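# Sand dark guide coat off board without cutting primer

## Task

Remove the thin dark guide coat from the entire board with the sander, leaving at most a few small specks; cutting through to beneath the primer counts as failure; afterwards move the tool away from the board.

## Robot and tools

Robot: one arm with six joints carrying a random orbital sander. The pad is 127 mm wide and faces along the tool point's +z axis. The tool point (end_effector_position) is where the tool axis meets the pad face. A flat block about 9 cm long sticks out from the last joint's axis toward the sander's -y side and turns with the sander, so watch it near the board. The base may be tilted relative to the table.

Frames: the scene frame has its origin on the table top under the arm base, +z up, and +y to the left when facing +x. State lines report position in metres, orientation as end_effector_quat_wxyz, and linear (m/s) and angular (rad/s) velocities, all in the scene frame. The printed position can be slightly wrong, more so at long reach. force_n (N) and torque_nm (N m) come from the wrist sensor, expressed at the tool point in tool axes. They read n/a until the first action. Pressing shows as negative force_n z. Torque x and y show which pad edge carries the load. Each axis has noise and a fixed offset, usually within 5.5 N.

execute_actions: arguments actions (a list with zero or one entry) and an optional pictures flag. An empty list sends nothing and returns the state with images. An action is {rows, steps}. rows holds 1 to 15 rows and steps is at most 15, default 15. Each step lasts 1/30 s and uses one row; if rows run out, the last row repeats. An action needs at least 3 steps. A wait is {steps: n} with n up to 300, counted from the last result, so your reply time is included. Each row has 7 numbers in [-1, 1]: dx, dy, dz, rx, ry, rz, run. The first six are an offset, not a pose. They are given in the tool point's own axes and measured from the tool pose shown in the last result, or from the current pose for later calls in the same reply or before any result has shown it. Every row uses that same reference, not the previous row. Scale: 1.0 = 0.6 m or 180 degrees. rx, ry, rz form one rotation vector. run above 0.01 turns the sander on; any other value turns it off. The sander keeps its last setting across actions and while you think, and it keeps spinning for a second or two after switching off, still cutting. So end sanding actions with run 0 and lift off promptly. A refused call sends nothing.

move: target is one 7-number row laid out as above, an offset in tool axes from the same reference. speed is in m/s, 0.002 to 0.5, default 0.25; rotation is capped at twice that in rad/s. The path is a straight line of 0.5 to 10 s; longer paths stop short after 10 s. It does not avoid obstacles, and the tool can lag, stray, or overshoot speed, especially near a straight elbow. The run value is applied at the start. The result adds a move: line with the ending (done, off_target, moving, held, fault), the limits that acted (paced = the pose was clipped; held = the clearance check blocked some steps, after which motion may suddenly speed up), and the distance to target.

wait: seconds from 0 to 10; sends nothing new. zoom_image: camera (cam_head_left, cam_head_right, cam_high, cam_low, cam_wrist) and region [x0, y0, x1, y1] in image pixels, up to 504 by 504, for a closer look at the latest image. Use the wrist and high cameras to check how much dark coat remains. finished_scene: pass the current scene number to end and grade it; this cannot be undone.

Control behaviour: each step the commanded pose is clipped to within 100 mm and 16 degrees of the measured pose. Damped IK favours position over orientation. Commands are smoothed with about 0.17 s lag. The last 3 steps of each action run after the result is taken, during your reply. After an action, the arm heads only to the last clipped pose, so check where it got to and send the rest. Zero offsets pull the tool back to the reference pose; they do not hold still. A Hand target line appears only when nothing is pending. pose unreachable or HELD means the clearance check altered or blocked commands (the base mount counts as arm). Joint limits: elbow 0 to 3.142 rad, pan ±3.142, others ±6.283.

Sanding: cutting happens only where the pad presses, faster with more pressure and longer dwell. There is no force control, and the foam gives only a fraction of a millimetre. Keep the pad flat to the board, since tilt makes one edge dig in, and press lightly (a few newtons on force_n z). Keep the pad sweeping in overlapping passes; dwelling in one spot burns through the primer, which fails the job. When done, stop the sander and raise the tool clear.

Avoid faults: the arm is stiff, so aiming even slightly below the surface can trip a stop. Approach slowly, because faster contact hits harder. A joint reaching its load limit (wrist joints 48.6 N m, elbow 135, shoulder 297), or any external force of 150 N, stops the arm for 10 s, skips the rest of the call, switches the sander off, and lets the arm yield. Sustained load heats motors: MOTOR HOT appears at 70 °C, and at 85 °C an OVER-TEMPERATURE FAULT brakes the arm for minutes. Avoid slams, hard pushes and dropped or knocked objects.

Each tool is called after "Call:" as a command line: name --argument value for each argument, lists and objects as JSON in quotes; but a table of rows of numbers goes row by row, as --pt "numbers of a row", without its own name.

## Session

I'll start by looking at the current state.

Call:
execute_actions --actions '[]'

Scene clock: 0.00 s of 5400.00 s.
end_effector_position=(+0.6462, -0.0182, +0.5023) force_n=(+1.1, -0.1, -3.2) torque_nm=(+0.13, -0.16, -0.18) end_effector_quat_wxyz=(+0.007, +0.720, +0.693, -0.004) end_effector_velocity=(-0.000, -0.000, -0.000) end_effector_angular_velocity=(-0.002, +0.001, +0.000)
Joint positions: [-0.272 -1.671  1.82  -1.721 -1.572 -1.842]
Joint velocities: [ 0.     0.     0.    -0.    -0.002 -0.   ]
Hand target: +0.646, -0.018, +0.502; +0.007, +0.720, +0.693, -0.004

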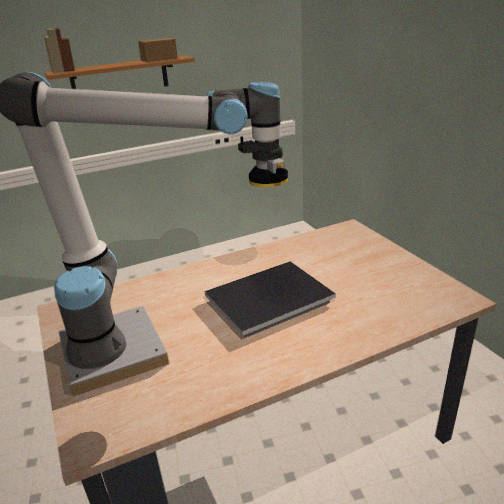

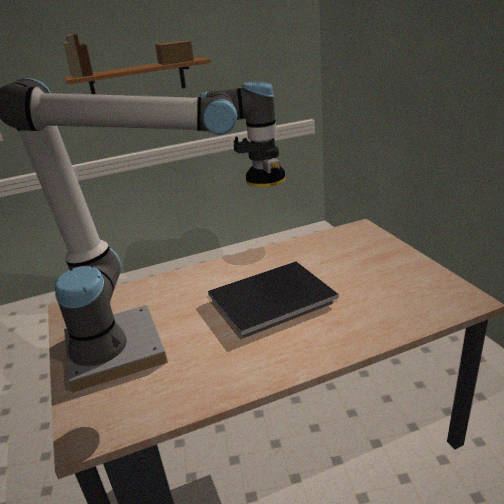

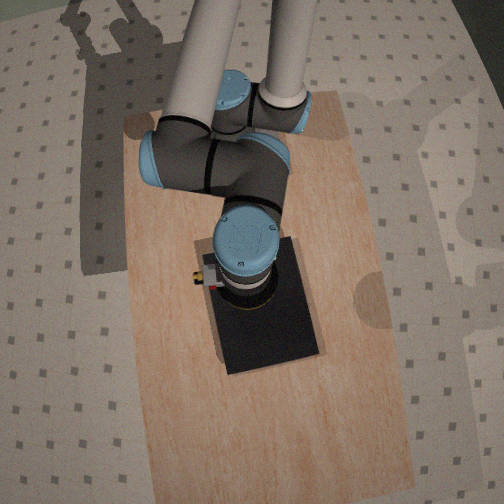

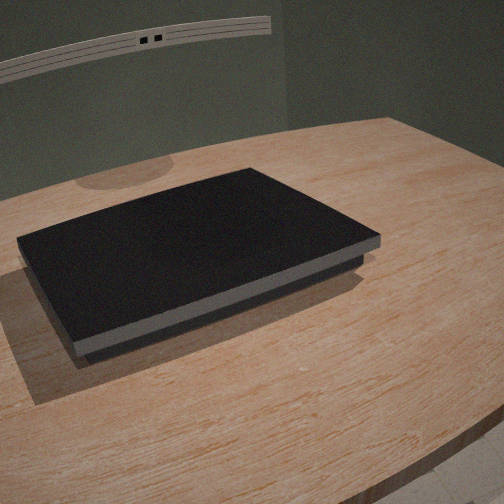

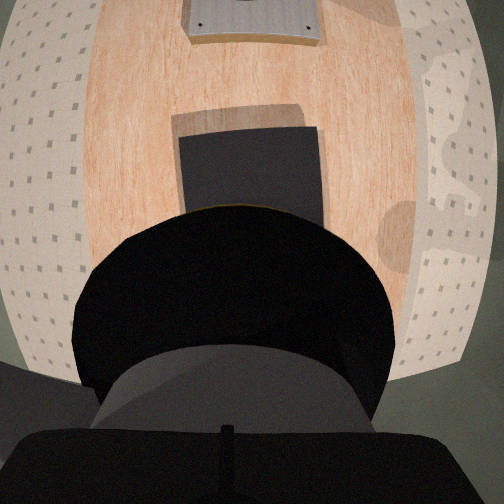

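Call:
zoom_image --camera "cam_head_left" --region '[190, 250, 350, 350]'

Call:
zoom_image --camera "cam_head_right" --region '[190, 250, 350, 350]'

Call:
zoom_image --camera "cam_high" --region '[180, 220, 340, 390]'

Call:
zoom_image --camera "cam_low" --region '[0, 150, 400, 420]'

Region (190, 250, 350, 350) of cam_head_left's 504x504 image, scaled by 3.150, with more detail than that image has; it fills the top 315 rows of this view, and the rest is white.

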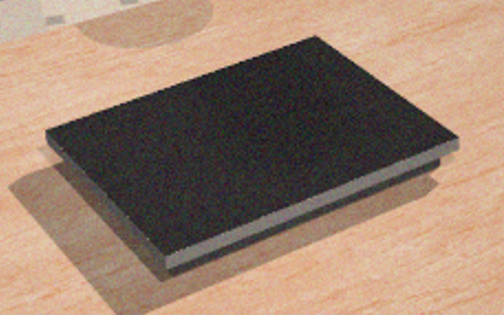

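Region (190, 250, 350, 350) of cam_head_right's 504x504 image, scaled by 3.150, with more detail than that image has; it fills the top 315 rows of this view, and the rest is white.

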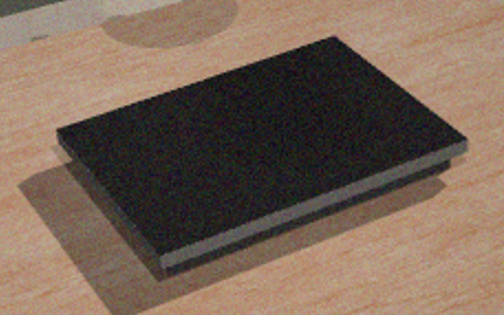

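Region (180, 220, 340, 390) of cam_high's 504x504 image, scaled by 2.965, with more detail than that image has; it fills the left 474 columns of this view, and the rest is white.

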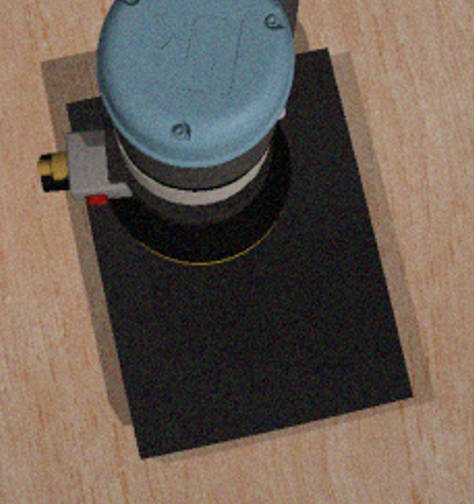

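Region (0, 150, 400, 420) of cam_low's 504x504 image, scaled by 1.260, with more detail than that image has; it fills the top 340 rows of this view, and the rest is white.

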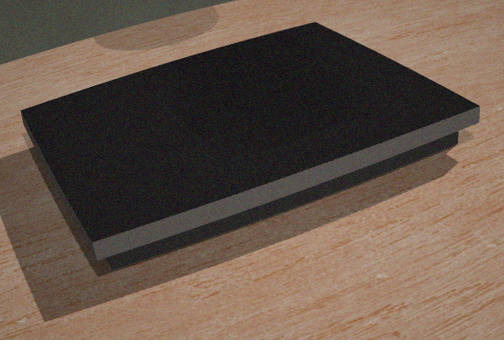

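Call:
move --target '[0.045, 0.003, 0.66, 0, 0, -0.039, 0]' --speed 0.3

Scene clock: 3.73 s of 5400.00 s.
end_effector_position=(+0.6505, +0.0031, +0.1062) force_n=(-2.5, +3.2, -5.6) torque_nm=(+0.42, +0.52, +0.02) end_effector_quat_wxyz=(+0.006, +0.677, +0.736, -0.005) end_effector_velocity=(+0.001, +0.001, -0.002) end_effector_angular_velocity=(+0.001, -0.001, +0.001)
Joint positions: [-0.23  -1.293  2.229 -2.507 -1.572 -1.922]
Joint velocities: [ 0.001  0.005  0.    -0.006  0.001 -0.   ]
Hand target: +0.651, +0.003, +0.106; +0.006, +0.677, +0.736, -0.005
Off the commanded pose: 0.001 m, 0 deg.
Kept back: nothing.
move: done
camera_calibration (this result's frames):
cam_wrist: T_world_to_cam=[[-0.101725, 0.994372, 0.0296161, 0.0536853], [0.966375, 0.0917063, 0.240226, -0.610656], [0.236158, 0.0530574, -0.970265, 0.0606706], [0, 0, 0, 1]] pos_world=[0.581256, -0.000601158, 0.203972]

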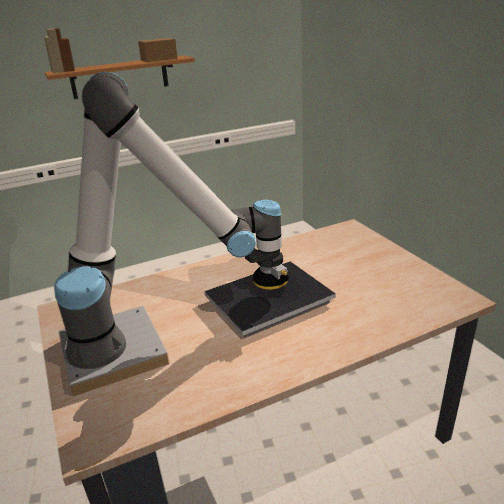

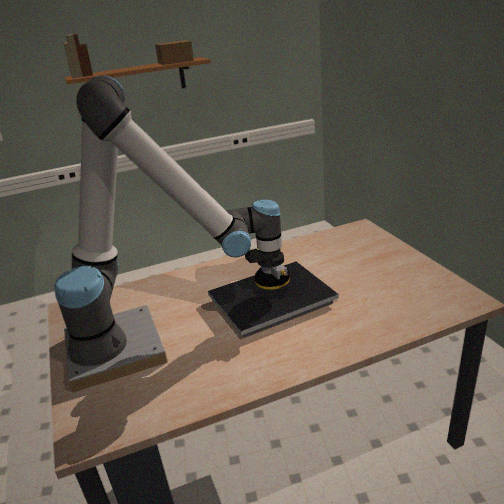

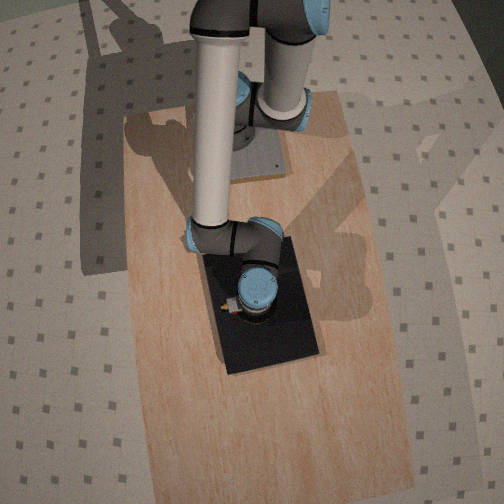

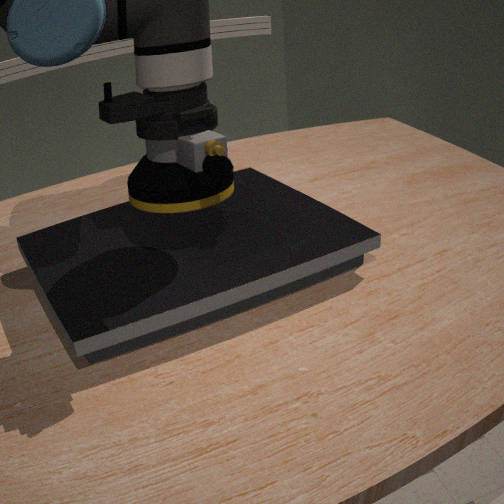

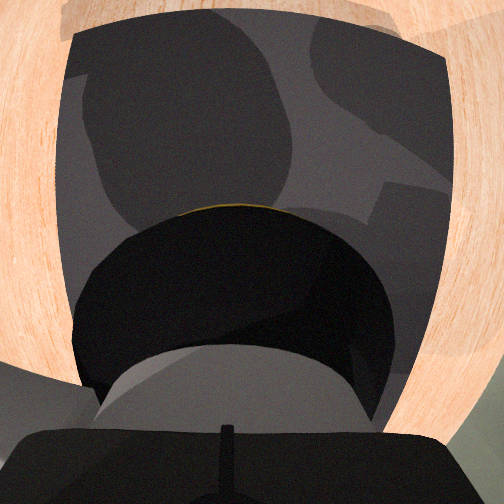

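Call:
move --target '[0.03, 0, 0.083, 0, 0, 0, 0]' --speed 0.1

Scene clock: 5.20 s of 5400.00 s.
end_effector_position=(+0.6491, +0.0203, +0.0564) force_n=(-2.5, -2.0, -2.3) torque_nm=(-0.16, +0.48, -0.03) end_effector_quat_wxyz=(+0.006, +0.677, +0.736, -0.005) end_effector_velocity=(+0.000, +0.001, -0.003) end_effector_angular_velocity=(-0.001, -0.001, +0.000)
Joint positions: [-0.203 -1.208  2.25  -2.613 -1.572 -1.895]
Joint velocities: [ 0.002  0.005  0.    -0.006 -0.     0.002]
Hand target: +0.649, +0.020, +0.056; +0.006, +0.677, +0.736, -0.005
Off the commanded pose: 0.000 m, 0 deg.
Kept back: nothing.
move: done
camera_calibration (this result's frames):
cam_wrist: T_world_to_cam=[[-0.101735, 0.994368, 0.0296978, 0.0379592], [0.966365, 0.0916935, 0.240274, -0.59897], [0.236198, 0.0531431, -0.970251, 0.0117609], [0, 0, 0, 1]] pos_world=[0.579907, 0.0165512, 0.154201]

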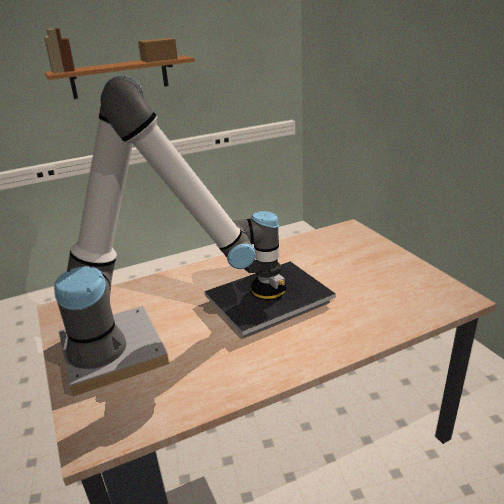

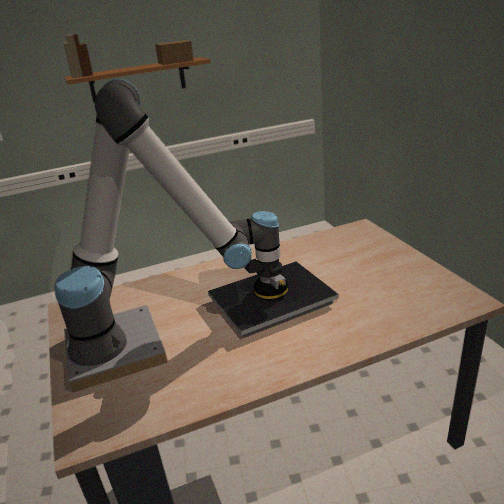

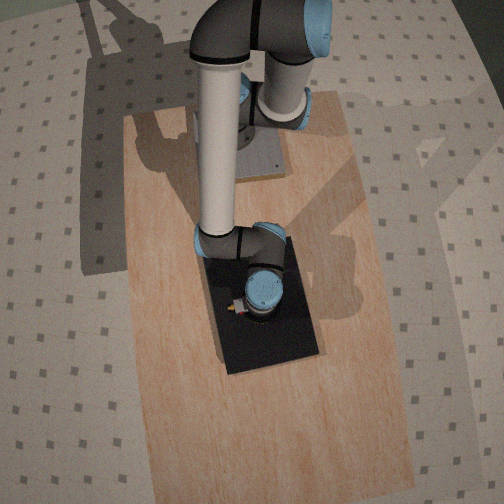

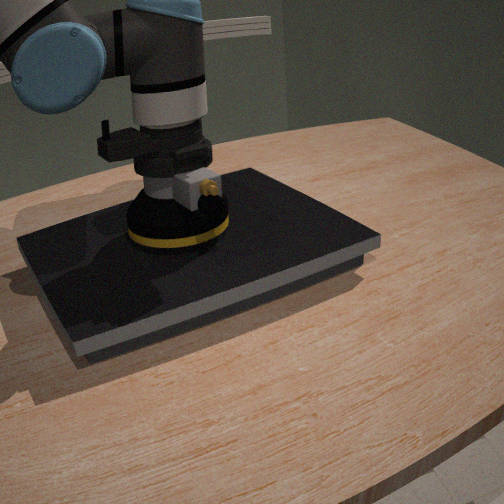

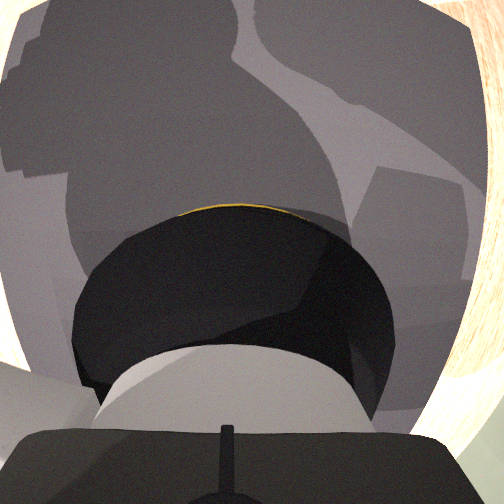

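Call:
execute_actions --actions '[{"rows": [[0, 0, 0.002, 0.0002, 0.001, 0, 0], [0, 0, 0.004, 0.0003, 0.002, 0, 0], [0, 0, 0.006, 0.0004, 0.003, 0, 0], [0, 0, 0.008, 0.0005, 0.004, 0, 0], [0, 0, 0.0095, 0.0006, 0.0047, 0, 0], [0, 0, 0.0107, 0.0006, 0.0047, 0, 0]], "steps": 15}]' --pictures true

Scene clock: 5.87 s of 5400.00 s.
end_effector_position=(+0.6491, +0.0202, +0.0507) force_n=(+0.2, -0.3, +2.0) torque_nm=(+0.01, -0.06, -0.10) end_effector_quat_wxyz=(+0.001, +0.677, +0.736, -0.001) end_effector_velocity=(-0.000, -0.001, -0.006) end_effector_angular_velocity=(+0.010, +0.003, -0.000)
Joint positions: [-0.208 -1.198  2.25  -2.617 -1.56  -1.9  ]
Joint velocities: [-0.005  0.01   0.    -0.004  0.009 -0.004]
Steps of this call (steps 1 to 8: nothing new was sent; steps 9 to 20: the first 12 steps of this action). Readings (end_effector_position | what the end effector reports):
9: (+0.6491, +0.0204, +0.0561) | force_n=(+0.7, -2.7, -3.8) torque_nm=(-0.07, -0.23, -0.07)
10: (+0.6491, +0.0204, +0.0559) | force_n=(+0.7, +5.0, +0.8) torque_nm=(+0.94, -0.09, -0.08)
12: (+0.6491, +0.0203, +0.0549) | force_n=(+1.5, +2.0, -1.5) torque_nm=(+0.32, -0.13, +0.04)
16: (+0.6491, +0.0203, +0.0520) | force_n=(-2.7, -2.2, +0.4) torque_nm=(-0.32, +0.25, -0.09)
20: the state above
camera_calibration (this result's frames):
cam_wrist: T_world_to_cam=[[-0.101638, 0.993885, 0.0431441, 0.0374661], [0.967055, 0.0885335, 0.238677, -0.597894], [0.233398, 0.0659814, -0.97014, 0.00770609], [0, 0, 0, 1]] pos_world=[0.580205, 0.0151882, 0.148563]

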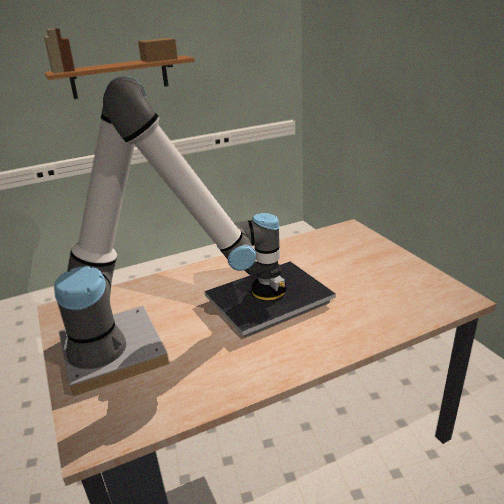

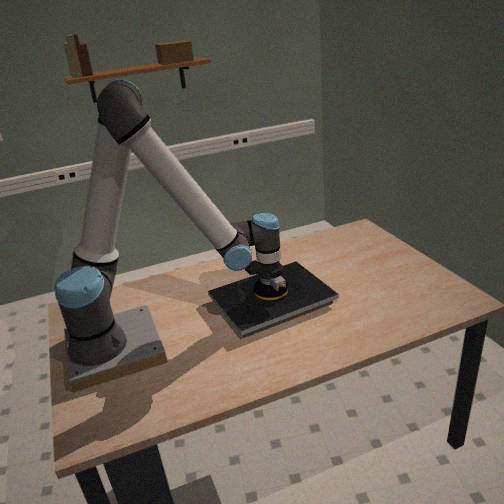

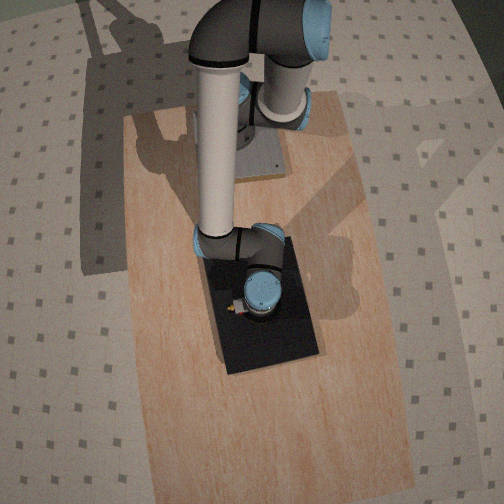

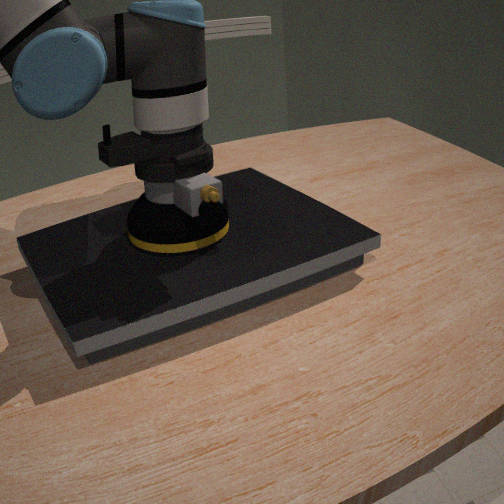

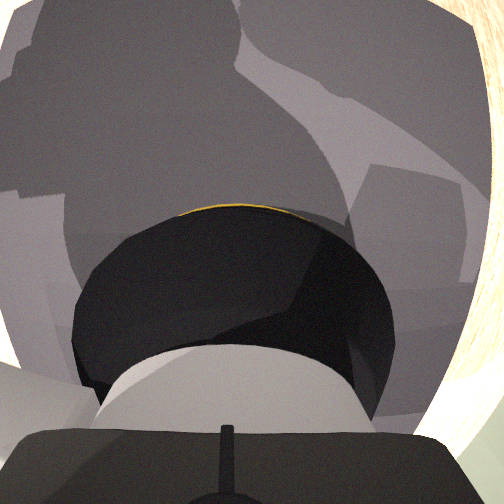

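Call:
execute_actions --actions '[{"steps": 15}]'

Scene clock: 6.37 s of 5400.00 s.
end_effector_position=(+0.6491, +0.0202, +0.0500) force_n=(-1.5, +0.2, +0.8) torque_nm=(+0.23, +0.18, +0.10) end_effector_quat_wxyz=(+0.000, +0.677, +0.736, -0.000) end_effector_velocity=(+0.000, +0.000, -0.000) end_effector_angular_velocity=(+0.001, +0.000, +0.000)
Joint positions: [-0.208 -1.197  2.25  -2.618 -1.559 -1.9  ]
Joint velocities: [ 0.     0.    -0.    -0.     0.001 -0.   ]
Hand target: +0.649, +0.020, +0.050; +0.000, +0.677, +0.736, -0.000
Off the commanded pose: 0.000 m, 0 deg.
Kept back: nothing.
Steps of this call (steps 1 to 3: the last 3 steps of your previous action; steps 4 to 15: nothing new was sent). Readings (end_effector_position | what the end effector reports):
1: (+0.6491, +0.0202, +0.0505) | force_n=(-3.7, -2.3, +0.9) torque_nm=(-0.33, +0.55, +0.00)
2: (+0.6491, +0.0202, +0.0504) | force_n=(+3.4, -0.6, +1.1) torque_nm=(+0.05, -0.28, -0.05)
4: (+0.6491, +0.0202, +0.0502) | force_n=(-0.1, +1.6, -0.7) torque_nm=(+0.24, +0.06, +0.01)
8: (+0.6491, +0.0202, +0.0501) | force_n=(-0.7, -2.2, +3.9) torque_nm=(-0.12, -0.18, -0.15)
15: the state above

Call:
zoom_image --camera "cam_low" --region '[100, 190, 260, 290]'

Region (100, 190, 260, 290) of cam_low's 504x504 image, scaled by 3.150, with more detail than that image has; it fills the top 315 rows of this view, and the rest is white.

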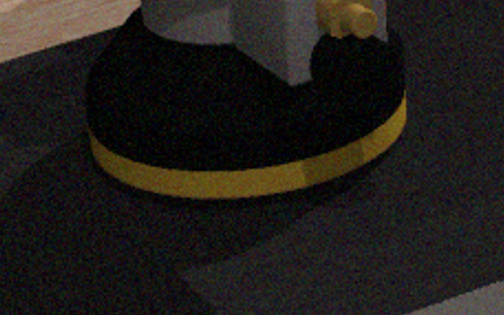

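Call:
execute_actions --actions '[{"rows": [[0, 0, 0.0008, 0, 0, 0, 0], [0, 0, 0.0016, 0, 0, 0, 0], [0, 0, 0.0024, 0, 0, 0, 0], [0, 0, 0.0030, 0, 0, 0, 0]], "steps": 15}]'

Scene clock: 7.07 s of 5400.00 s.
end_effector_position=(+0.6491, +0.0202, +0.0484) force_n=(-0.8, +1.9, -3.6) torque_nm=(+0.29, +0.04, +0.11) end_effector_quat_wxyz=(+0.000, +0.677, +0.736, -0.000) end_effector_velocity=(+0.000, -0.000, -0.001) end_effector_angular_velocity=(-0.001, -0.000, +0.000)
Joint positions: [-0.208 -1.194  2.251 -2.621 -1.559 -1.9  ]
Joint velocities: [ 0.     0.002  0.    -0.003 -0.    -0.   ]
Steps of this call (steps 1 to 9: nothing new was sent; steps 10 to 21: the first 12 steps of this action). Readings (end_effector_position | what the end effector reports):
10: (+0.6491, +0.0202, +0.0500) | force_n=(-2.0, +0.4, -6.1) torque_nm=(+0.19, +0.35, +0.03)
11: (+0.6491, +0.0202, +0.0499) | force_n=(-0.7, -5.0, -0.6) torque_nm=(-0.57, +0.19, +0.01)
13: (+0.6491, +0.0202, +0.0495) | force_n=(-1.7, -3.7, -2.2) torque_nm=(-0.45, +0.37, +0.06)
17: (+0.6491, +0.0202, +0.0486) | force_n=(-1.0, +1.7, +2.1) torque_nm=(+0.40, +0.12, -0.01)
21: the state above

Call:
execute_actions --actions '[{"rows": [[0, 0, 0.0010, 0, 0, 0, 0], [0, 0, 0.0016, 0, 0, 0, 0], [0, 0, 0.0022, 0, 0, 0, 0]], "steps": 12}]'

Scene clock: 7.47 s of 5400.00 s.
end_effector_position=(+0.6491, +0.0202, +0.0472) force_n=(-2.6, -2.9, +2.9) torque_nm=(-0.33, +0.46, -0.15) end_effector_quat_wxyz=(+0.000, +0.677, +0.736, -0.000) end_effector_velocity=(+0.001, -0.000, -0.001) end_effector_angular_velocity=(-0.000, -0.002, +0.000)
Joint positions: [-0.208 -1.192  2.251 -2.624 -1.559 -1.9  ]
Joint velocities: [-0.     0.003  0.    -0.005  0.    -0.   ]
Off your previous action's commanded pose: 0.000 m, 0 deg at its last step (step 3 of this call).
Steps of this call (steps 1 to 3: the last 3 steps of your previous action; steps 4 to 12: the first 9 steps of this action). Readings (end_effector_position | what the end effector reports):
4: (+0.6491, +0.0202, +0.0482) | force_n=(-3.2, +5.3, -1.8) torque_nm=(+0.87, +0.40, -0.03)
5: (+0.6491, +0.0202, +0.0481) | force_n=(+0.0, +1.8, +3.5) torque_nm=(+0.26, +0.04, -0.10)
7: (+0.6491, +0.0202, +0.0478) | force_n=(+3.3, +0.8, -3.6) torque_nm=(+0.14, -0.51, +0.07)
11: (+0.6491, +0.0202, +0.0473) | force_n=(+3.5, -0.7, -1.8) torque_nm=(-0.06, -0.51, -0.02)
12: the state above

Call:
execute_actions --actions '[{"rows": [[0, 0, 0.0008, 0, 0, 0, 0], [0, 0, 0.0014, 0, 0, 0, 0], [0, 0, 0.0018, 0, 0, 0, 0]], "steps": 12}]'

Scene clock: 7.87 s of 5400.00 s.
end_effector_position=(+0.6491, +0.0202, +0.0463) force_n=(+4.6, -1.9, -0.8) torque_nm=(-0.22, -0.68, +0.06) end_effector_quat_wxyz=(+0.000, +0.677, +0.736, -0.000) end_effector_velocity=(-0.000, -0.000, -0.001) end_effector_angular_velocity=(-0.001, +0.000, -0.000)
Joint positions: [-0.208 -1.191  2.251 -2.626 -1.559 -1.9  ]
Joint velocities: [ 0.     0.002  0.    -0.002 -0.001  0.   ]
Off your previous action's commanded pose: 0.000 m, 0 deg at its last step (step 3 of this call).
Steps of this call (steps 1 to 3: the last 3 steps of your previous action; steps 4 to 12: the first 9 steps of this action). Readings (end_effector_position | what the end effector reports):
4: (+0.6491, +0.0202, +0.0471) | force_n=(-1.9, -1.5, +0.6) torque_nm=(-0.04, +0.34, +0.23)
5: (+0.6491, +0.0202, +0.0470) | force_n=(-2.0, +0.0, -3.2) torque_nm=(+0.15, +0.23, +0.01)
7: (+0.6491, +0.0202, +0.0467) | force_n=(-3.5, +0.2, -4.2) torque_nm=(+0.20, +0.47, +0.15)
11: (+0.6491, +0.0202, +0.0463) | force_n=(-3.6, +0.1, -0.9) torque_nm=(+0.06, +0.43, -0.01)
12: the state above

Call:
execute_actions --actions '[{"rows": [[0, 0, 0.0008, 0, 0, 0, 0], [0, 0, 0.0012, 0, 0, 0, 0], [0, 0, 0.0016, 0, 0, 0, 0]], "steps": 12}]'

Scene clock: 8.27 s of 5400.00 s.
end_effector_position=(+0.6491, +0.0202, +0.0454) force_n=(-3.8, +0.9, +1.7) torque_nm=(+0.35, +0.60, +0.08) end_effector_quat_wxyz=(+0.000, +0.677, +0.736, -0.000) end_effector_velocity=(+0.000, +0.000, -0.001) end_effector_angular_velocity=(+0.001, -0.002, +0.000)
Joint positions: [-0.208 -1.189  2.252 -2.627 -1.559 -1.9  ]
Joint velocities: [ 0.     0.002  0.    -0.004  0.001 -0.   ]
Off your previous action's commanded pose: 0.000 m, 0 deg at its last step (step 3 of this call).
Steps of this call (steps 1 to 3: the last 3 steps of your previous action; steps 4 to 12: the first 9 steps of this action). Readings (end_effector_position | what the end effector reports):
4: (+0.6491, +0.0202, +0.0462) | force_n=(+0.5, -3.5, +0.6) torque_nm=(-0.16, -0.02, +0.07)
5: (+0.6491, +0.0202, +0.0461) | force_n=(+2.4, -2.8, -1.5) torque_nm=(-0.35, -0.35, -0.19)
7: (+0.6491, +0.0202, +0.0458) | force_n=(+2.6, +1.8, -1.3) torque_nm=(+0.28, -0.35, -0.06)
11: (+0.6491, +0.0202, +0.0455) | force_n=(-5.6, +0.8, -4.3) torque_nm=(+0.25, +0.88, -0.16)
12: the state above

Call:
execute_actions --actions '[{"rows": [[0, 0, 0.0006, 0, 0, 0, 0], [0, 0, 0.0010, 0, 0, 0, 0], [0, 0, 0.0014, 0, 0, 0, 0]], "steps": 12}]'

Scene clock: 8.70 s of 5400.00 s.
end_effector_position=(+0.6491, +0.0202, +0.0447) force_n=(-6.2, -2.0, +0.4) torque_nm=(-0.22, +0.70, -0.12) end_effector_quat_wxyz=(+0.000, +0.677, +0.736, -0.000) end_effector_velocity=(-0.001, +0.000, -0.001) end_effector_angular_velocity=(+0.000, +0.002, +0.000)
Joint positions: [-0.208 -1.188  2.252 -2.629 -1.559 -1.9  ]
Joint velocities: [-0.     0.002  0.     0.    -0.    -0.   ]
Off your previous action's commanded pose: 0.000 m, 0 deg at its last step (step 3 of this call).
Steps of this call (steps 1 to 3: the last 3 steps of your previous action; step 4: nothing new was sent; steps 5 to 13: the first 9 steps of this action). Readings (end_effector_position | what the end effector reports):
5: (+0.6491, +0.0202, +0.0453) | force_n=(-2.3, -1.6, -7.0) torque_nm=(+0.01, +0.22, -0.05)
6: (+0.6491, +0.0202, +0.0453) | force_n=(+1.6, +0.3, +0.2) torque_nm=(+0.20, -0.15, +0.04)
8: (+0.6491, +0.0202, +0.0451) | force_n=(-4.4, +2.0, +0.2) torque_nm=(+0.32, +0.56, -0.07)
12: (+0.6491, +0.0202, +0.0447) | force_n=(+0.0, +3.4, +0.2) torque_nm=(+0.30, +0.07, -0.15)
13: the state above

Call:
execute_actions --actions '[{"rows": [[0, 0, 0.0006, 0, 0, 0, 0], [0, 0, 0.0010, 0, 0, 0, 0], [0, 0, 0.0014, 0, 0, 0, 0]], "steps": 12}]'

Scene clock: 9.10 s of 5400.00 s.
end_effector_position=(+0.6492, +0.0202, +0.0440) force_n=(+3.0, -5.3, -6.1) torque_nm=(-0.26, -0.14, -0.16) end_effector_quat_wxyz=(+0.000, +0.677, +0.736, -0.000) end_effector_velocity=(+0.000, +0.000, -0.001) end_effector_angular_velocity=(+0.001, -0.000, -0.000)
Joint positions: [-0.208 -1.186  2.252 -2.631 -1.559 -1.9  ]
Joint velocities: [ 0.     0.002  0.    -0.002  0.001  0.   ]
Off your previous action's commanded pose: 0.000 m, 0 deg at its last step (step 3 of this call).
Steps of this call (steps 1 to 3: the last 3 steps of your previous action; steps 4 to 12: the first 9 steps of this action). Readings (end_effector_position | what the end effector reports):
4: (+0.6491, +0.0202, +0.0446) | force_n=(-3.0, -0.6, -2.5) torque_nm=(+0.09, +0.45, +0.11)
5: (+0.6491, +0.0202, +0.0446) | force_n=(-0.1, +3.9, +0.9) torque_nm=(+0.70, +0.00, +0.18)
7: (+0.6491, +0.0202, +0.0443) | force_n=(-1.7, +0.5, -3.0) torque_nm=(+0.38, +0.43, -0.17)
11: (+0.6492, +0.0202, +0.0441) | force_n=(+3.2, -1.5, -6.9) torque_nm=(+0.24, -0.23, +0.03)
12: the state above

Call:
execute_actions --actions '[{"rows": [[0, 0, 0.0004, 0, 0, 0, 0], [0, 0, 0.0006, 0, 0, 0, 0]], "steps": 15}]'

Scene clock: 9.63 s of 5400.00 s.
end_effector_position=(+0.6492, +0.0202, +0.0437) force_n=(-2.4, -5.9, -26.2) torque_nm=(+0.09, +0.47, +0.04) end_effector_quat_wxyz=(+0.000, +0.677, +0.736, -0.000) end_effector_velocity=(-0.000, -0.000, -0.000) end_effector_angular_velocity=(-0.002, -0.000, +0.000)
Joint positions: [-0.208 -1.186  2.252 -2.631 -1.559 -1.9  ]
Joint velocities: [ 0.     0.     0.    -0.001 -0.002 -0.   ]
Off your previous action's commanded pose: 0.000 m, 0 deg at its last step (step 3 of this call).
Steps of this call (steps 1 to 3: the last 3 steps of your previous action; step 4: nothing new was sent; steps 5 to 16: the first 12 steps of this action). Readings (end_effector_position | what the end effector reports):
5: (+0.6492, +0.0202, +0.0439) | force_n=(-0.6, -7.1, -17.8) torque_nm=(-0.42, +0.01, -0.10)
6: (+0.6492, +0.0202, +0.0439) | force_n=(+1.4, -2.7, -12.8) torque_nm=(+0.05, -0.12, +0.13)
8: (+0.6492, +0.0202, +0.0438) | force_n=(+0.6, -4.2, -18.6) torque_nm=(+0.31, -0.01, -0.11)
12: (+0.6492, +0.0202, +0.0437) | force_n=(+1.5, -5.3, -27.0) torque_nm=(+0.11, -0.07, -0.05)
16: the state above

Call:
execute_actions --actions '[{"steps": 20}]'

Scene clock: 10.30 s of 5400.00 s.
end_effector_position=(+0.6492, +0.0202, +0.0437) force_n=(-5.8, -5.8, -28.1) torque_nm=(-0.05, +1.01, +0.01) end_effector_quat_wxyz=(+0.000, +0.677, +0.736, -0.000) end_effector_velocity=(-0.000, -0.000, +0.000) end_effector_angular_velocity=(-0.001, +0.001, -0.000)
Joint positions: [-0.208 -1.186  2.252 -2.631 -1.559 -1.9  ]
Joint velocities: [-0.    -0.    -0.     0.    -0.001  0.   ]
Hand target: +0.649, +0.020, +0.044; +0.000, +0.677, +0.736, -0.000
Off the commanded pose: 0.000 m, 0 deg.
Kept back: nothing.
Steps of this call (steps 1 to 3: the last 3 steps of your previous action; steps 4 to 20: nothing new was sent). Readings (end_effector_position | what the end effector reports):
1: (+0.6492, +0.0202, +0.0437) | force_n=(-1.8, -7.7, -23.7) torque_nm=(-0.01, +0.45, +0.12)
2: (+0.6492, +0.0202, +0.0437) | force_n=(+2.2, -8.8, -25.5) torque_nm=(-0.30, -0.02, -0.29)
4: (+0.6492, +0.0202, +0.0437) | force_n=(-5.0, -10.1, -24.9) torque_nm=(-0.55, +0.90, -0.10)
8: (+0.6492, +0.0202, +0.0437) | force_n=(+3.5, -8.0, -28.5) torque_nm=(-0.25, -0.22, -0.14)
20: the state above

Call:
execute_actions --actions '[{"rows": [[0,0,0,0,0.0003,0,1],[0,0.0005,0,0,0.0007,0,1],[0,0.0015,0,0,0.0007,0,1],[0,0.003,0,0,0.0007,0,1],[0,0.005,0,0,0.0007,0,1],[0,0.007,0,0,0.0007,0,1],[0,0.009,0,0,0.0007,0,1],[0,0.011,0,0,0.0007,0,1],[0,0.013,0,0,0.0007,0,1],[0,0.015,0,0,0.0007,0,1],[0,0.017,0,0,0.0007,0,1],[0,0.019,0,0,0.0007,0,1],[0,0.021,0,0,0.0007,0,1],[0,0.023,0,0,0.0007,0,1],[0,0.025,0,0,0.0007,0,1]], "steps": 15}]'

Scene clock: 11.93 s of 5400.00 s.
end_effector_position=(+0.6557, +0.0207, +0.0437) force_n=(+0.5, +3.7, -18.1) torque_nm=(-0.09, -0.21, -0.09) end_effector_quat_wxyz=(-0.000, +0.677, +0.736, +0.000) end_effector_velocity=(+0.032, +0.003, -0.000) end_effector_angular_velocity=(+0.003, -0.000, +0.000)
Joint positions: [-0.206 -1.179  2.239 -2.625 -1.557 -1.898]
Joint velocities: [ 0.016  0.034 -0.063  0.029  0.003  0.016]
Steps of this call (steps 1 to 37: nothing new was sent; steps 38 to 49: the first 12 steps of this action). Readings (end_effector_position | what the end effector reports):
38: (+0.6491, +0.0202, +0.0436) | force_n=(-3.7, +11.2, -25.9) torque_nm=(+0.27, -0.63, -0.45)
39: (+0.6492, +0.0202, +0.0436) | force_n=(+14.2, +19.7, -22.5) torque_nm=(+0.44, -1.49, -0.55)
41: (+0.6493, +0.0203, +0.0436) | force_n=(-12.5, -5.5, -34.6) torque_nm=(+0.33, +1.31, -0.50)
45: (+0.6517, +0.0204, +0.0436) | force_n=(+1.2, +0.4, -24.5) torque_nm=(+0.12, -0.58, -0.05)
49: the state above

Call:
execute_actions --actions '[{"rows": [[0,0.016,0.0001,0,0,0,1],[0,0.018,0.0001,0,0,0,1],[0,0.020,0.0001,0,0,0,1],[0,0.022,0.0001,0,0,0,1],[0,0.024,0.0001,0,0,0,1],[0,0.026,0.0001,0,0,0,1],[0,0.028,0.0001,0,0,0,1],[0,0.030,0.0001,0,0,0,1],[0,0.032,0.0001,0,0,0,1],[0,0.034,0.0001,0,0,0,1],[0,0.036,0.0001,0,0,0,1],[0,0.038,0.0001,0,0,0,1],[0,0.040,0.0001,0,0,0,1],[0,0.042,0.0001,0,0,0,1],[0,0.044,0.0001,0,0,0,1]], "steps": 15}]' --pictures true

Scene clock: 12.50 s of 5400.00 s.
end_effector_position=(+0.6733, +0.0222, +0.0437) force_n=(-1.4, -1.0, -20.3) torque_nm=(-0.23, +0.39, -0.10) end_effector_quat_wxyz=(-0.000, +0.677, +0.736, +0.000) end_effector_velocity=(+0.034, +0.004, -0.000) end_effector_angular_velocity=(+0.002, +0.001, +0.000)
Joint positions: [-0.197 -1.16   2.205 -2.609 -1.557 -1.889]
Joint velocities: [ 0.017  0.037 -0.068  0.032  0.002  0.017]
Off your previous action's commanded pose: 0.005 m, 0 deg at its last step (step 3 of this call).
Steps of this call (steps 1 to 3: the last 3 steps of your previous action; steps 4 to 5: nothing new was sent; steps 6 to 17: the first 12 steps of this action). Readings (end_effector_position | what the end effector reports):
6: (+0.6619, +0.0213, +0.0437) | force_n=(+0.1, +4.1, -18.0) torque_nm=(-0.08, +0.02, -0.23)
7: (+0.6627, +0.0213, +0.0437) | force_n=(-9.2, -2.6, -19.4) torque_nm=(-0.17, +1.23, -0.21)
9: (+0.6645, +0.0215, +0.0437) | force_n=(+5.1, +4.2, -21.6) torque_nm=(+0.12, -1.00, -0.14)
13: (+0.6687, +0.0218, +0.0437) | force_n=(-6.0, -2.0, -17.3) torque_nm=(-0.87, +0.61, +0.12)
17: the state above
camera_calibration (this result's frames):
cam_wrist: T_world_to_cam=[[-0.101652, 0.993729, 0.046588, 0.0380869], [0.967099, 0.0877329, 0.238796, -0.619823], [0.233211, 0.0693292, -0.969952, -0.0048189], [0, 0, 0, 1]] pos_world=[0.604425, 0.0168649, 0.141562]

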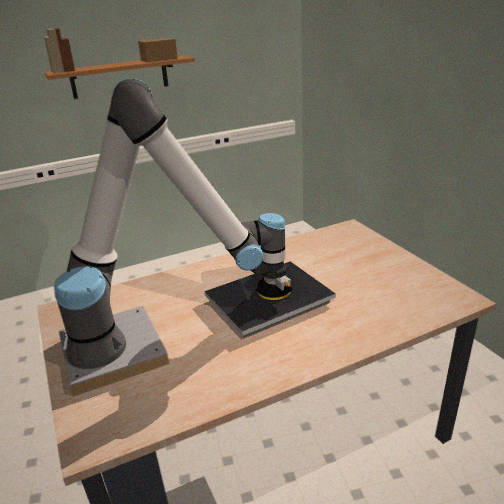

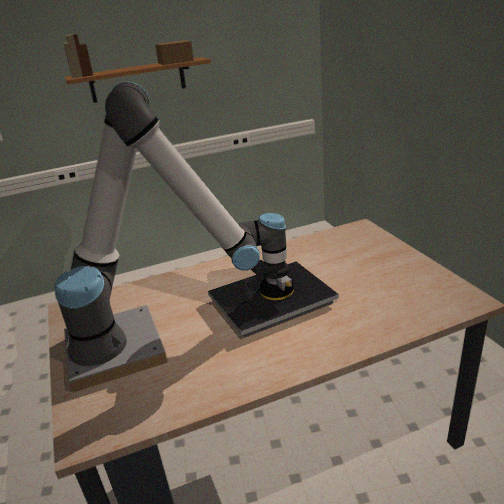

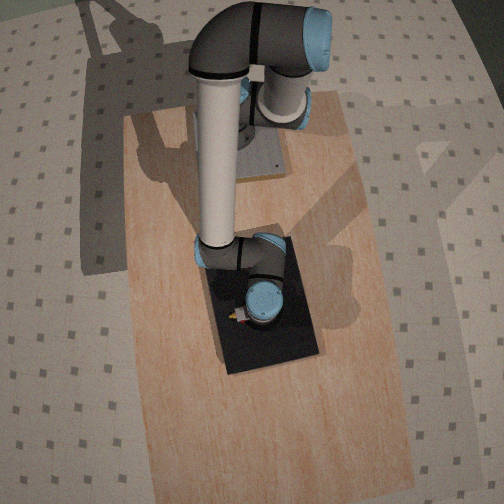

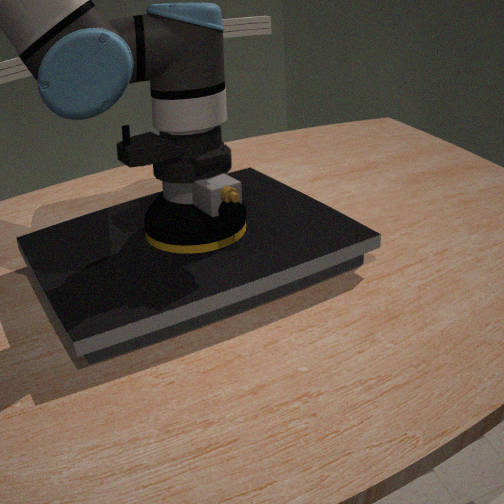

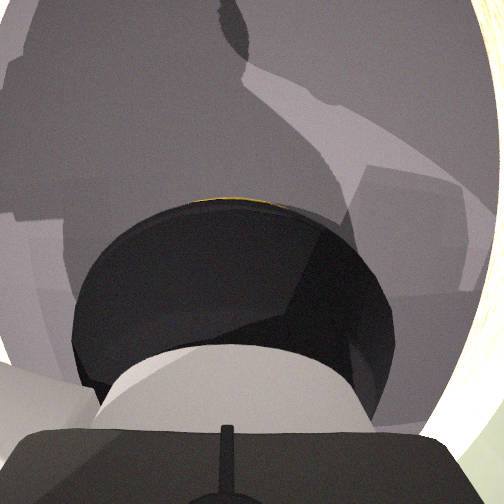

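Call:
execute_actions --actions '[{"rows": [[0,0.017,0.0002,0,0,0,1],[0,0.019,0.0002,0,0,0,1],[0,0.021,0.0002,0,0,0,1],[0,0.023,0.0002,0,0,0,1],[0,0.025,0.0002,0,0,0,1],[0,0.027,0.0002,0,0,0,1],[0,0.029,0.0002,0,0,0,1],[0,0.031,0.0002,0,0,0,1],[0,0.033,0.0002,0,0,0,1],[0,0.035,0.0002,0,0,0,1],[0,0.037,0.0002,0,0,0,1],[0,0.039,0.0002,0,0,0,1],[0,0.041,0.0002,0,0,0,1],[0,0.043,0.0002,0,0,0,1],[0,0.045,0.0002,0,0,0,1]], "steps": 15}]'

Scene clock: 13.00 s of 5400.00 s.
end_effector_position=(+0.6915, +0.0238, +0.0436) force_n=(+3.6, +4.0, -23.2) torque_nm=(-0.15, -0.70, -0.05) end_effector_quat_wxyz=(-0.000, +0.677, +0.736, +0.000) end_effector_velocity=(+0.036, +0.003, -0.000) end_effector_angular_velocity=(-0.000, -0.000, -0.000)
Joint positions: [-0.188 -1.141  2.169 -2.593 -1.557 -1.88 ]
Joint velocities: [ 0.016  0.038 -0.07   0.031 -0.     0.016]
Off your previous action's commanded pose: 0.005 m, 0 deg at its last step (step 3 of this call).
Steps of this call (steps 1 to 3: the last 3 steps of your previous action; steps 4 to 15: the first 12 steps of this action). Readings (end_effector_position | what the end effector reports):
4: (+0.6781, +0.0226, +0.0437) | force_n=(-5.1, -2.3, -26.1) torque_nm=(+0.26, +0.62, -0.25)
5: (+0.6793, +0.0227, +0.0436) | force_n=(+1.6, +1.9, -34.1) torque_nm=(+0.37, -0.62, -0.32)
7: (+0.6818, +0.0230, +0.0436) | force_n=(-4.6, -5.5, -33.8) torque_nm=(-0.36, +0.72, -0.16)
11: (+0.6866, +0.0234, +0.0436) | force_n=(+2.4, -0.8, -28.0) torque_nm=(+0.57, -0.58, -0.23)
15: the state above

Call:
execute_actions --actions '[{"rows": [[0,0.017,0.0001,0,0,0,1],[0,0.019,0.0001,0,0,0,1],[0,0.021,0.0001,0,0,0,1],[0,0.023,0.0001,0,0,0,1],[0,0.025,0.0001,0,0,0,1],[0,0.027,0.0001,0,0,0,1],[0,0.029,0.0001,0,0,0,1],[0,0.031,0.0001,0,0,0,1],[0,0.033,0.0001,0,0,0,1],[0,0.035,0.0001,0,0,0,1],[0,0.037,0.0001,0,0,0,1],[0,0.039,0.0001,0,0,0,1],[0,0.041,0.0001,0,0,0,1],[0,0.043,0.0001,0,0,0,1],[0,0.045,0.0001,0,0,0,1]], "steps": 15}]'

Scene clock: 13.53 s of 5400.00 s.
end_effector_position=(+0.7096, +0.0253, +0.0436) force_n=(+2.9, -2.2, -32.7) torque_nm=(+0.19, -0.68, -0.33) end_effector_quat_wxyz=(-0.000, +0.677, +0.736, +0.001) end_effector_velocity=(+0.035, +0.003, -0.000) end_effector_angular_velocity=(+0.001, +0.000, +0.000)
Joint positions: [-0.18  -1.122  2.134 -2.577 -1.557 -1.872]
Joint velocities: [ 0.015  0.038 -0.07   0.032  0.001  0.015]
Off your previous action's commanded pose: 0.005 m, 0 deg at its last step (step 3 of this call).
Steps of this call (steps 1 to 3: the last 3 steps of your previous action; step 4: nothing new was sent; steps 5 to 16: the first 12 steps of this action). Readings (end_effector_position | what the end effector reports):
5: (+0.6972, +0.0243, +0.0436) | force_n=(-1.2, +2.6, -27.6) torque_nm=(+0.58, -0.26, -0.18)
6: (+0.6982, +0.0244, +0.0436) | force_n=(-0.6, +2.0, -30.0) torque_nm=(-0.56, +0.10, +0.06)
8: (+0.7004, +0.0245, +0.0436) | force_n=(+0.0, +3.5, -25.0) torque_nm=(+0.38, -0.62, -0.24)
12: (+0.7049, +0.0249, +0.0436) | force_n=(-4.4, -2.7, -31.8) torque_nm=(-0.53, +0.79, -0.18)
16: the state above

Call:
execute_actions --actions '[{"rows": [[0,0.017,0.00005,0,0,0,1],[0,0.019,0.00005,0,0,0,1],[0,0.021,0.00005,0,0,0,1],[0,0.023,0.00005,0,0,0,1],[0,0.025,0.00005,0,0,0,1],[0,0.027,0.00005,0,0,0,1],[0,0.029,0.00005,0,0,0,1],[0,0.031,0.00005,0,0,0,1],[0,0.033,0.00005,0,0,0,1],[0,0.035,0.00005,0,0,0,1],[0,0.037,0.00005,0,0,0,1],[0,0.039,0.00005,0,0,0,1],[0,0.041,0.00005,0,0,0,1],[0,0.043,0.00005,0,0,0,1],[0,0.045,0.00005,0,0,0,1]], "steps": 15}]' --pictures true

Scene clock: 14.10 s of 5400.00 s.
end_effector_position=(+0.7278, +0.0269, +0.0436) force_n=(-3.8, -5.3, -23.3) torque_nm=(-1.23, +0.47, -0.05) end_effector_quat_wxyz=(-0.000, +0.677, +0.736, +0.001) end_effector_velocity=(+0.035, +0.003, +0.000) end_effector_angular_velocity=(+0.000, -0.001, +0.000)
Joint positions: [-0.172 -1.102  2.097 -2.56  -1.557 -1.865]
Joint velocities: [ 0.014  0.037 -0.07   0.031  0.     0.014]
Off your previous action's commanded pose: 0.005 m, 0 deg at its last step (step 3 of this call).
Steps of this call (steps 1 to 3: the last 3 steps of your previous action; steps 4 to 5: nothing new was sent; steps 6 to 17: the first 12 steps of this action). Readings (end_effector_position | what the end effector reports):
6: (+0.7161, +0.0259, +0.0436) | force_n=(-2.1, +0.5, -29.1) torque_nm=(-0.54, -0.08, +0.00)
7: (+0.7169, +0.0260, +0.0436) | force_n=(-5.1, -1.5, -38.2) torque_nm=(+0.09, +0.92, -0.14)
9: (+0.7188, +0.0261, +0.0436) | force_n=(+3.2, +1.4, -27.4) torque_nm=(-0.50, -0.46, -0.01)
13: (+0.7232, +0.0265, +0.0436) | force_n=(+1.5, -2.0, -39.9) torque_nm=(+0.44, -0.50, -0.31)
17: the state above
camera_calibration (this result's frames):
cam_wrist: T_world_to_cam=[[-0.101704, 0.993727, 0.0465037, 0.0390383], [0.967022, 0.0877821, 0.239086, -0.672878], [0.233504, 0.069286, -0.969884, -0.0181034], [0, 0, 0, 1]] pos_world=[0.658885, 0.0215275, 0.141502]

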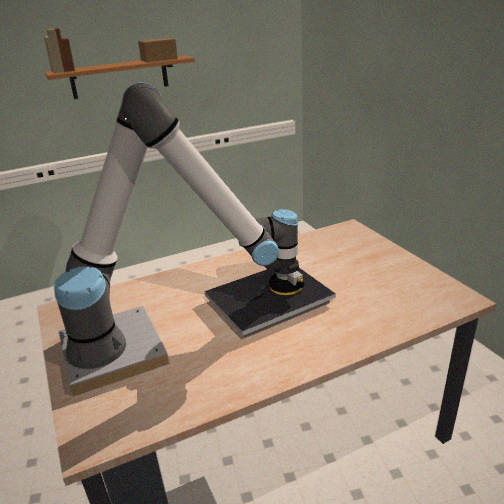

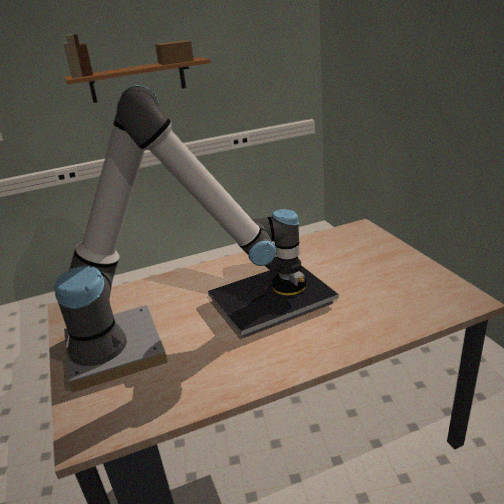

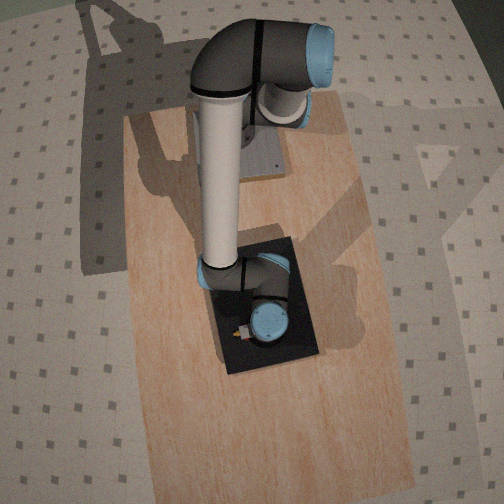

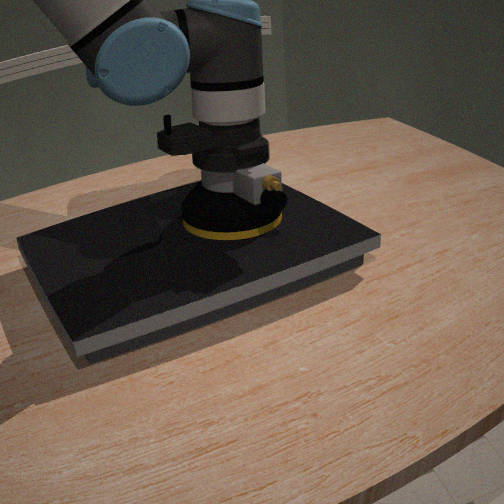

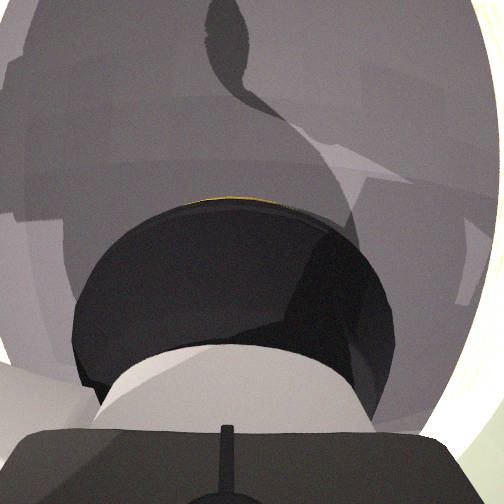

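Call:
move --target '[0, 0.12, 0, 0, 0, 0, 1]' --speed 0.04

Scene clock: 16.50 s of 5400.00 s.
end_effector_position=(+0.7992, +0.0330, +0.0437) force_n=(-8.9, -0.9, -42.8) torque_nm=(+0.92, +1.03, -0.40) end_effector_quat_wxyz=(-0.000, +0.677, +0.736, +0.001) end_effector_velocity=(+0.003, -0.000, -0.000) end_effector_angular_velocity=(-0.000, -0.000, -0.000)
Joint positions: [-0.146 -1.026  1.951 -2.491 -1.557 -1.838]
Joint velocities: [ 0.001  0.003 -0.006  0.003 -0.     0.001]
Hand target: +0.800, +0.033, +0.044; -0.000, +0.677, +0.736, +0.001
Off your previous action's commanded pose: 0.005 m, 0 deg at its last step (step 3 of this call).
Off the commanded pose: 0.000 m, 0 deg.
Kept back: nothing.
move: done
camera_calibration (this result's frames):
cam_wrist: T_world_to_cam=[[-0.101711, 0.993725, 0.0465253, 0.0402187], [0.967003, 0.0877786, 0.239164, -0.742485], [0.23358, 0.0693158, -0.969864, -0.0351898], [0, 0, 0, 1]] pos_world=[0.730296, 0.0276471, 0.141575]

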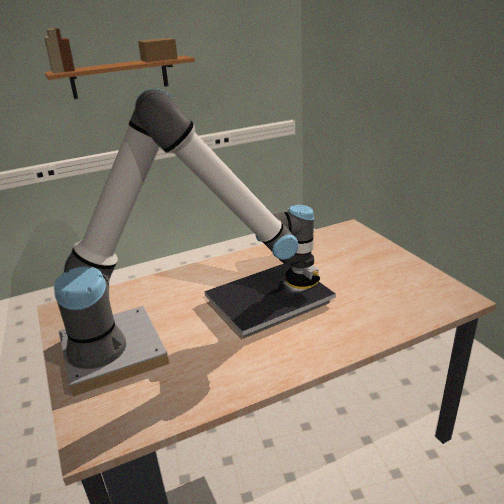

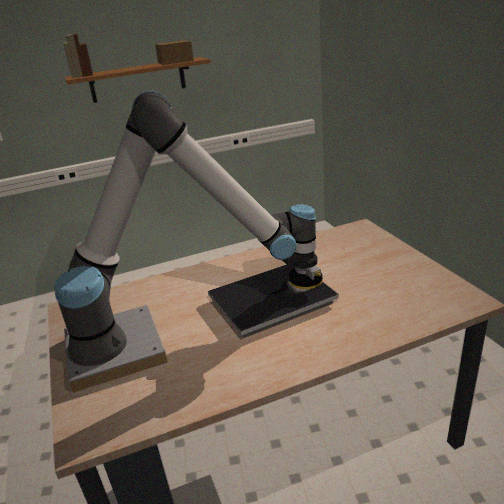

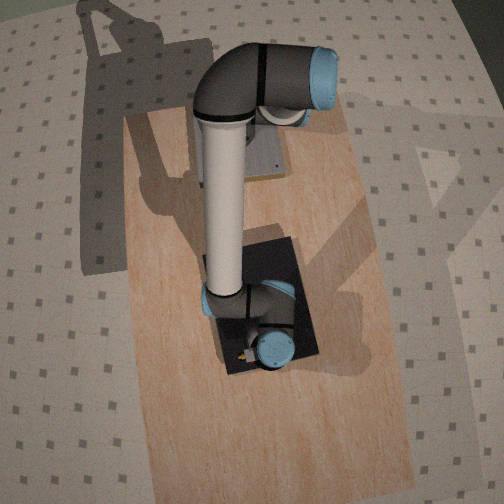

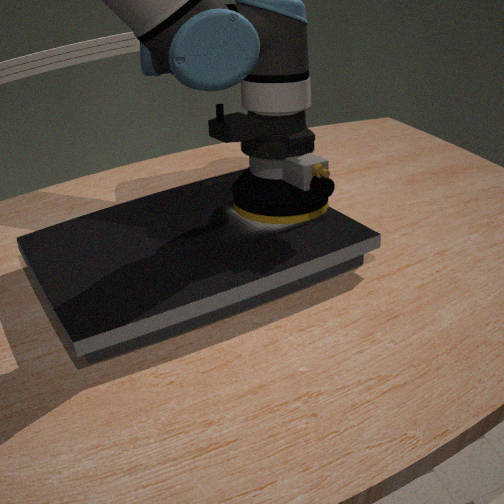

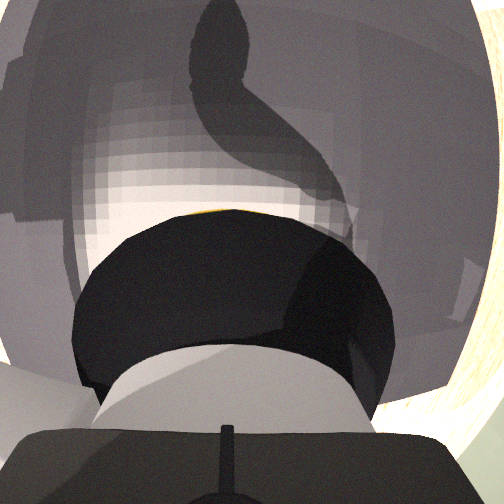

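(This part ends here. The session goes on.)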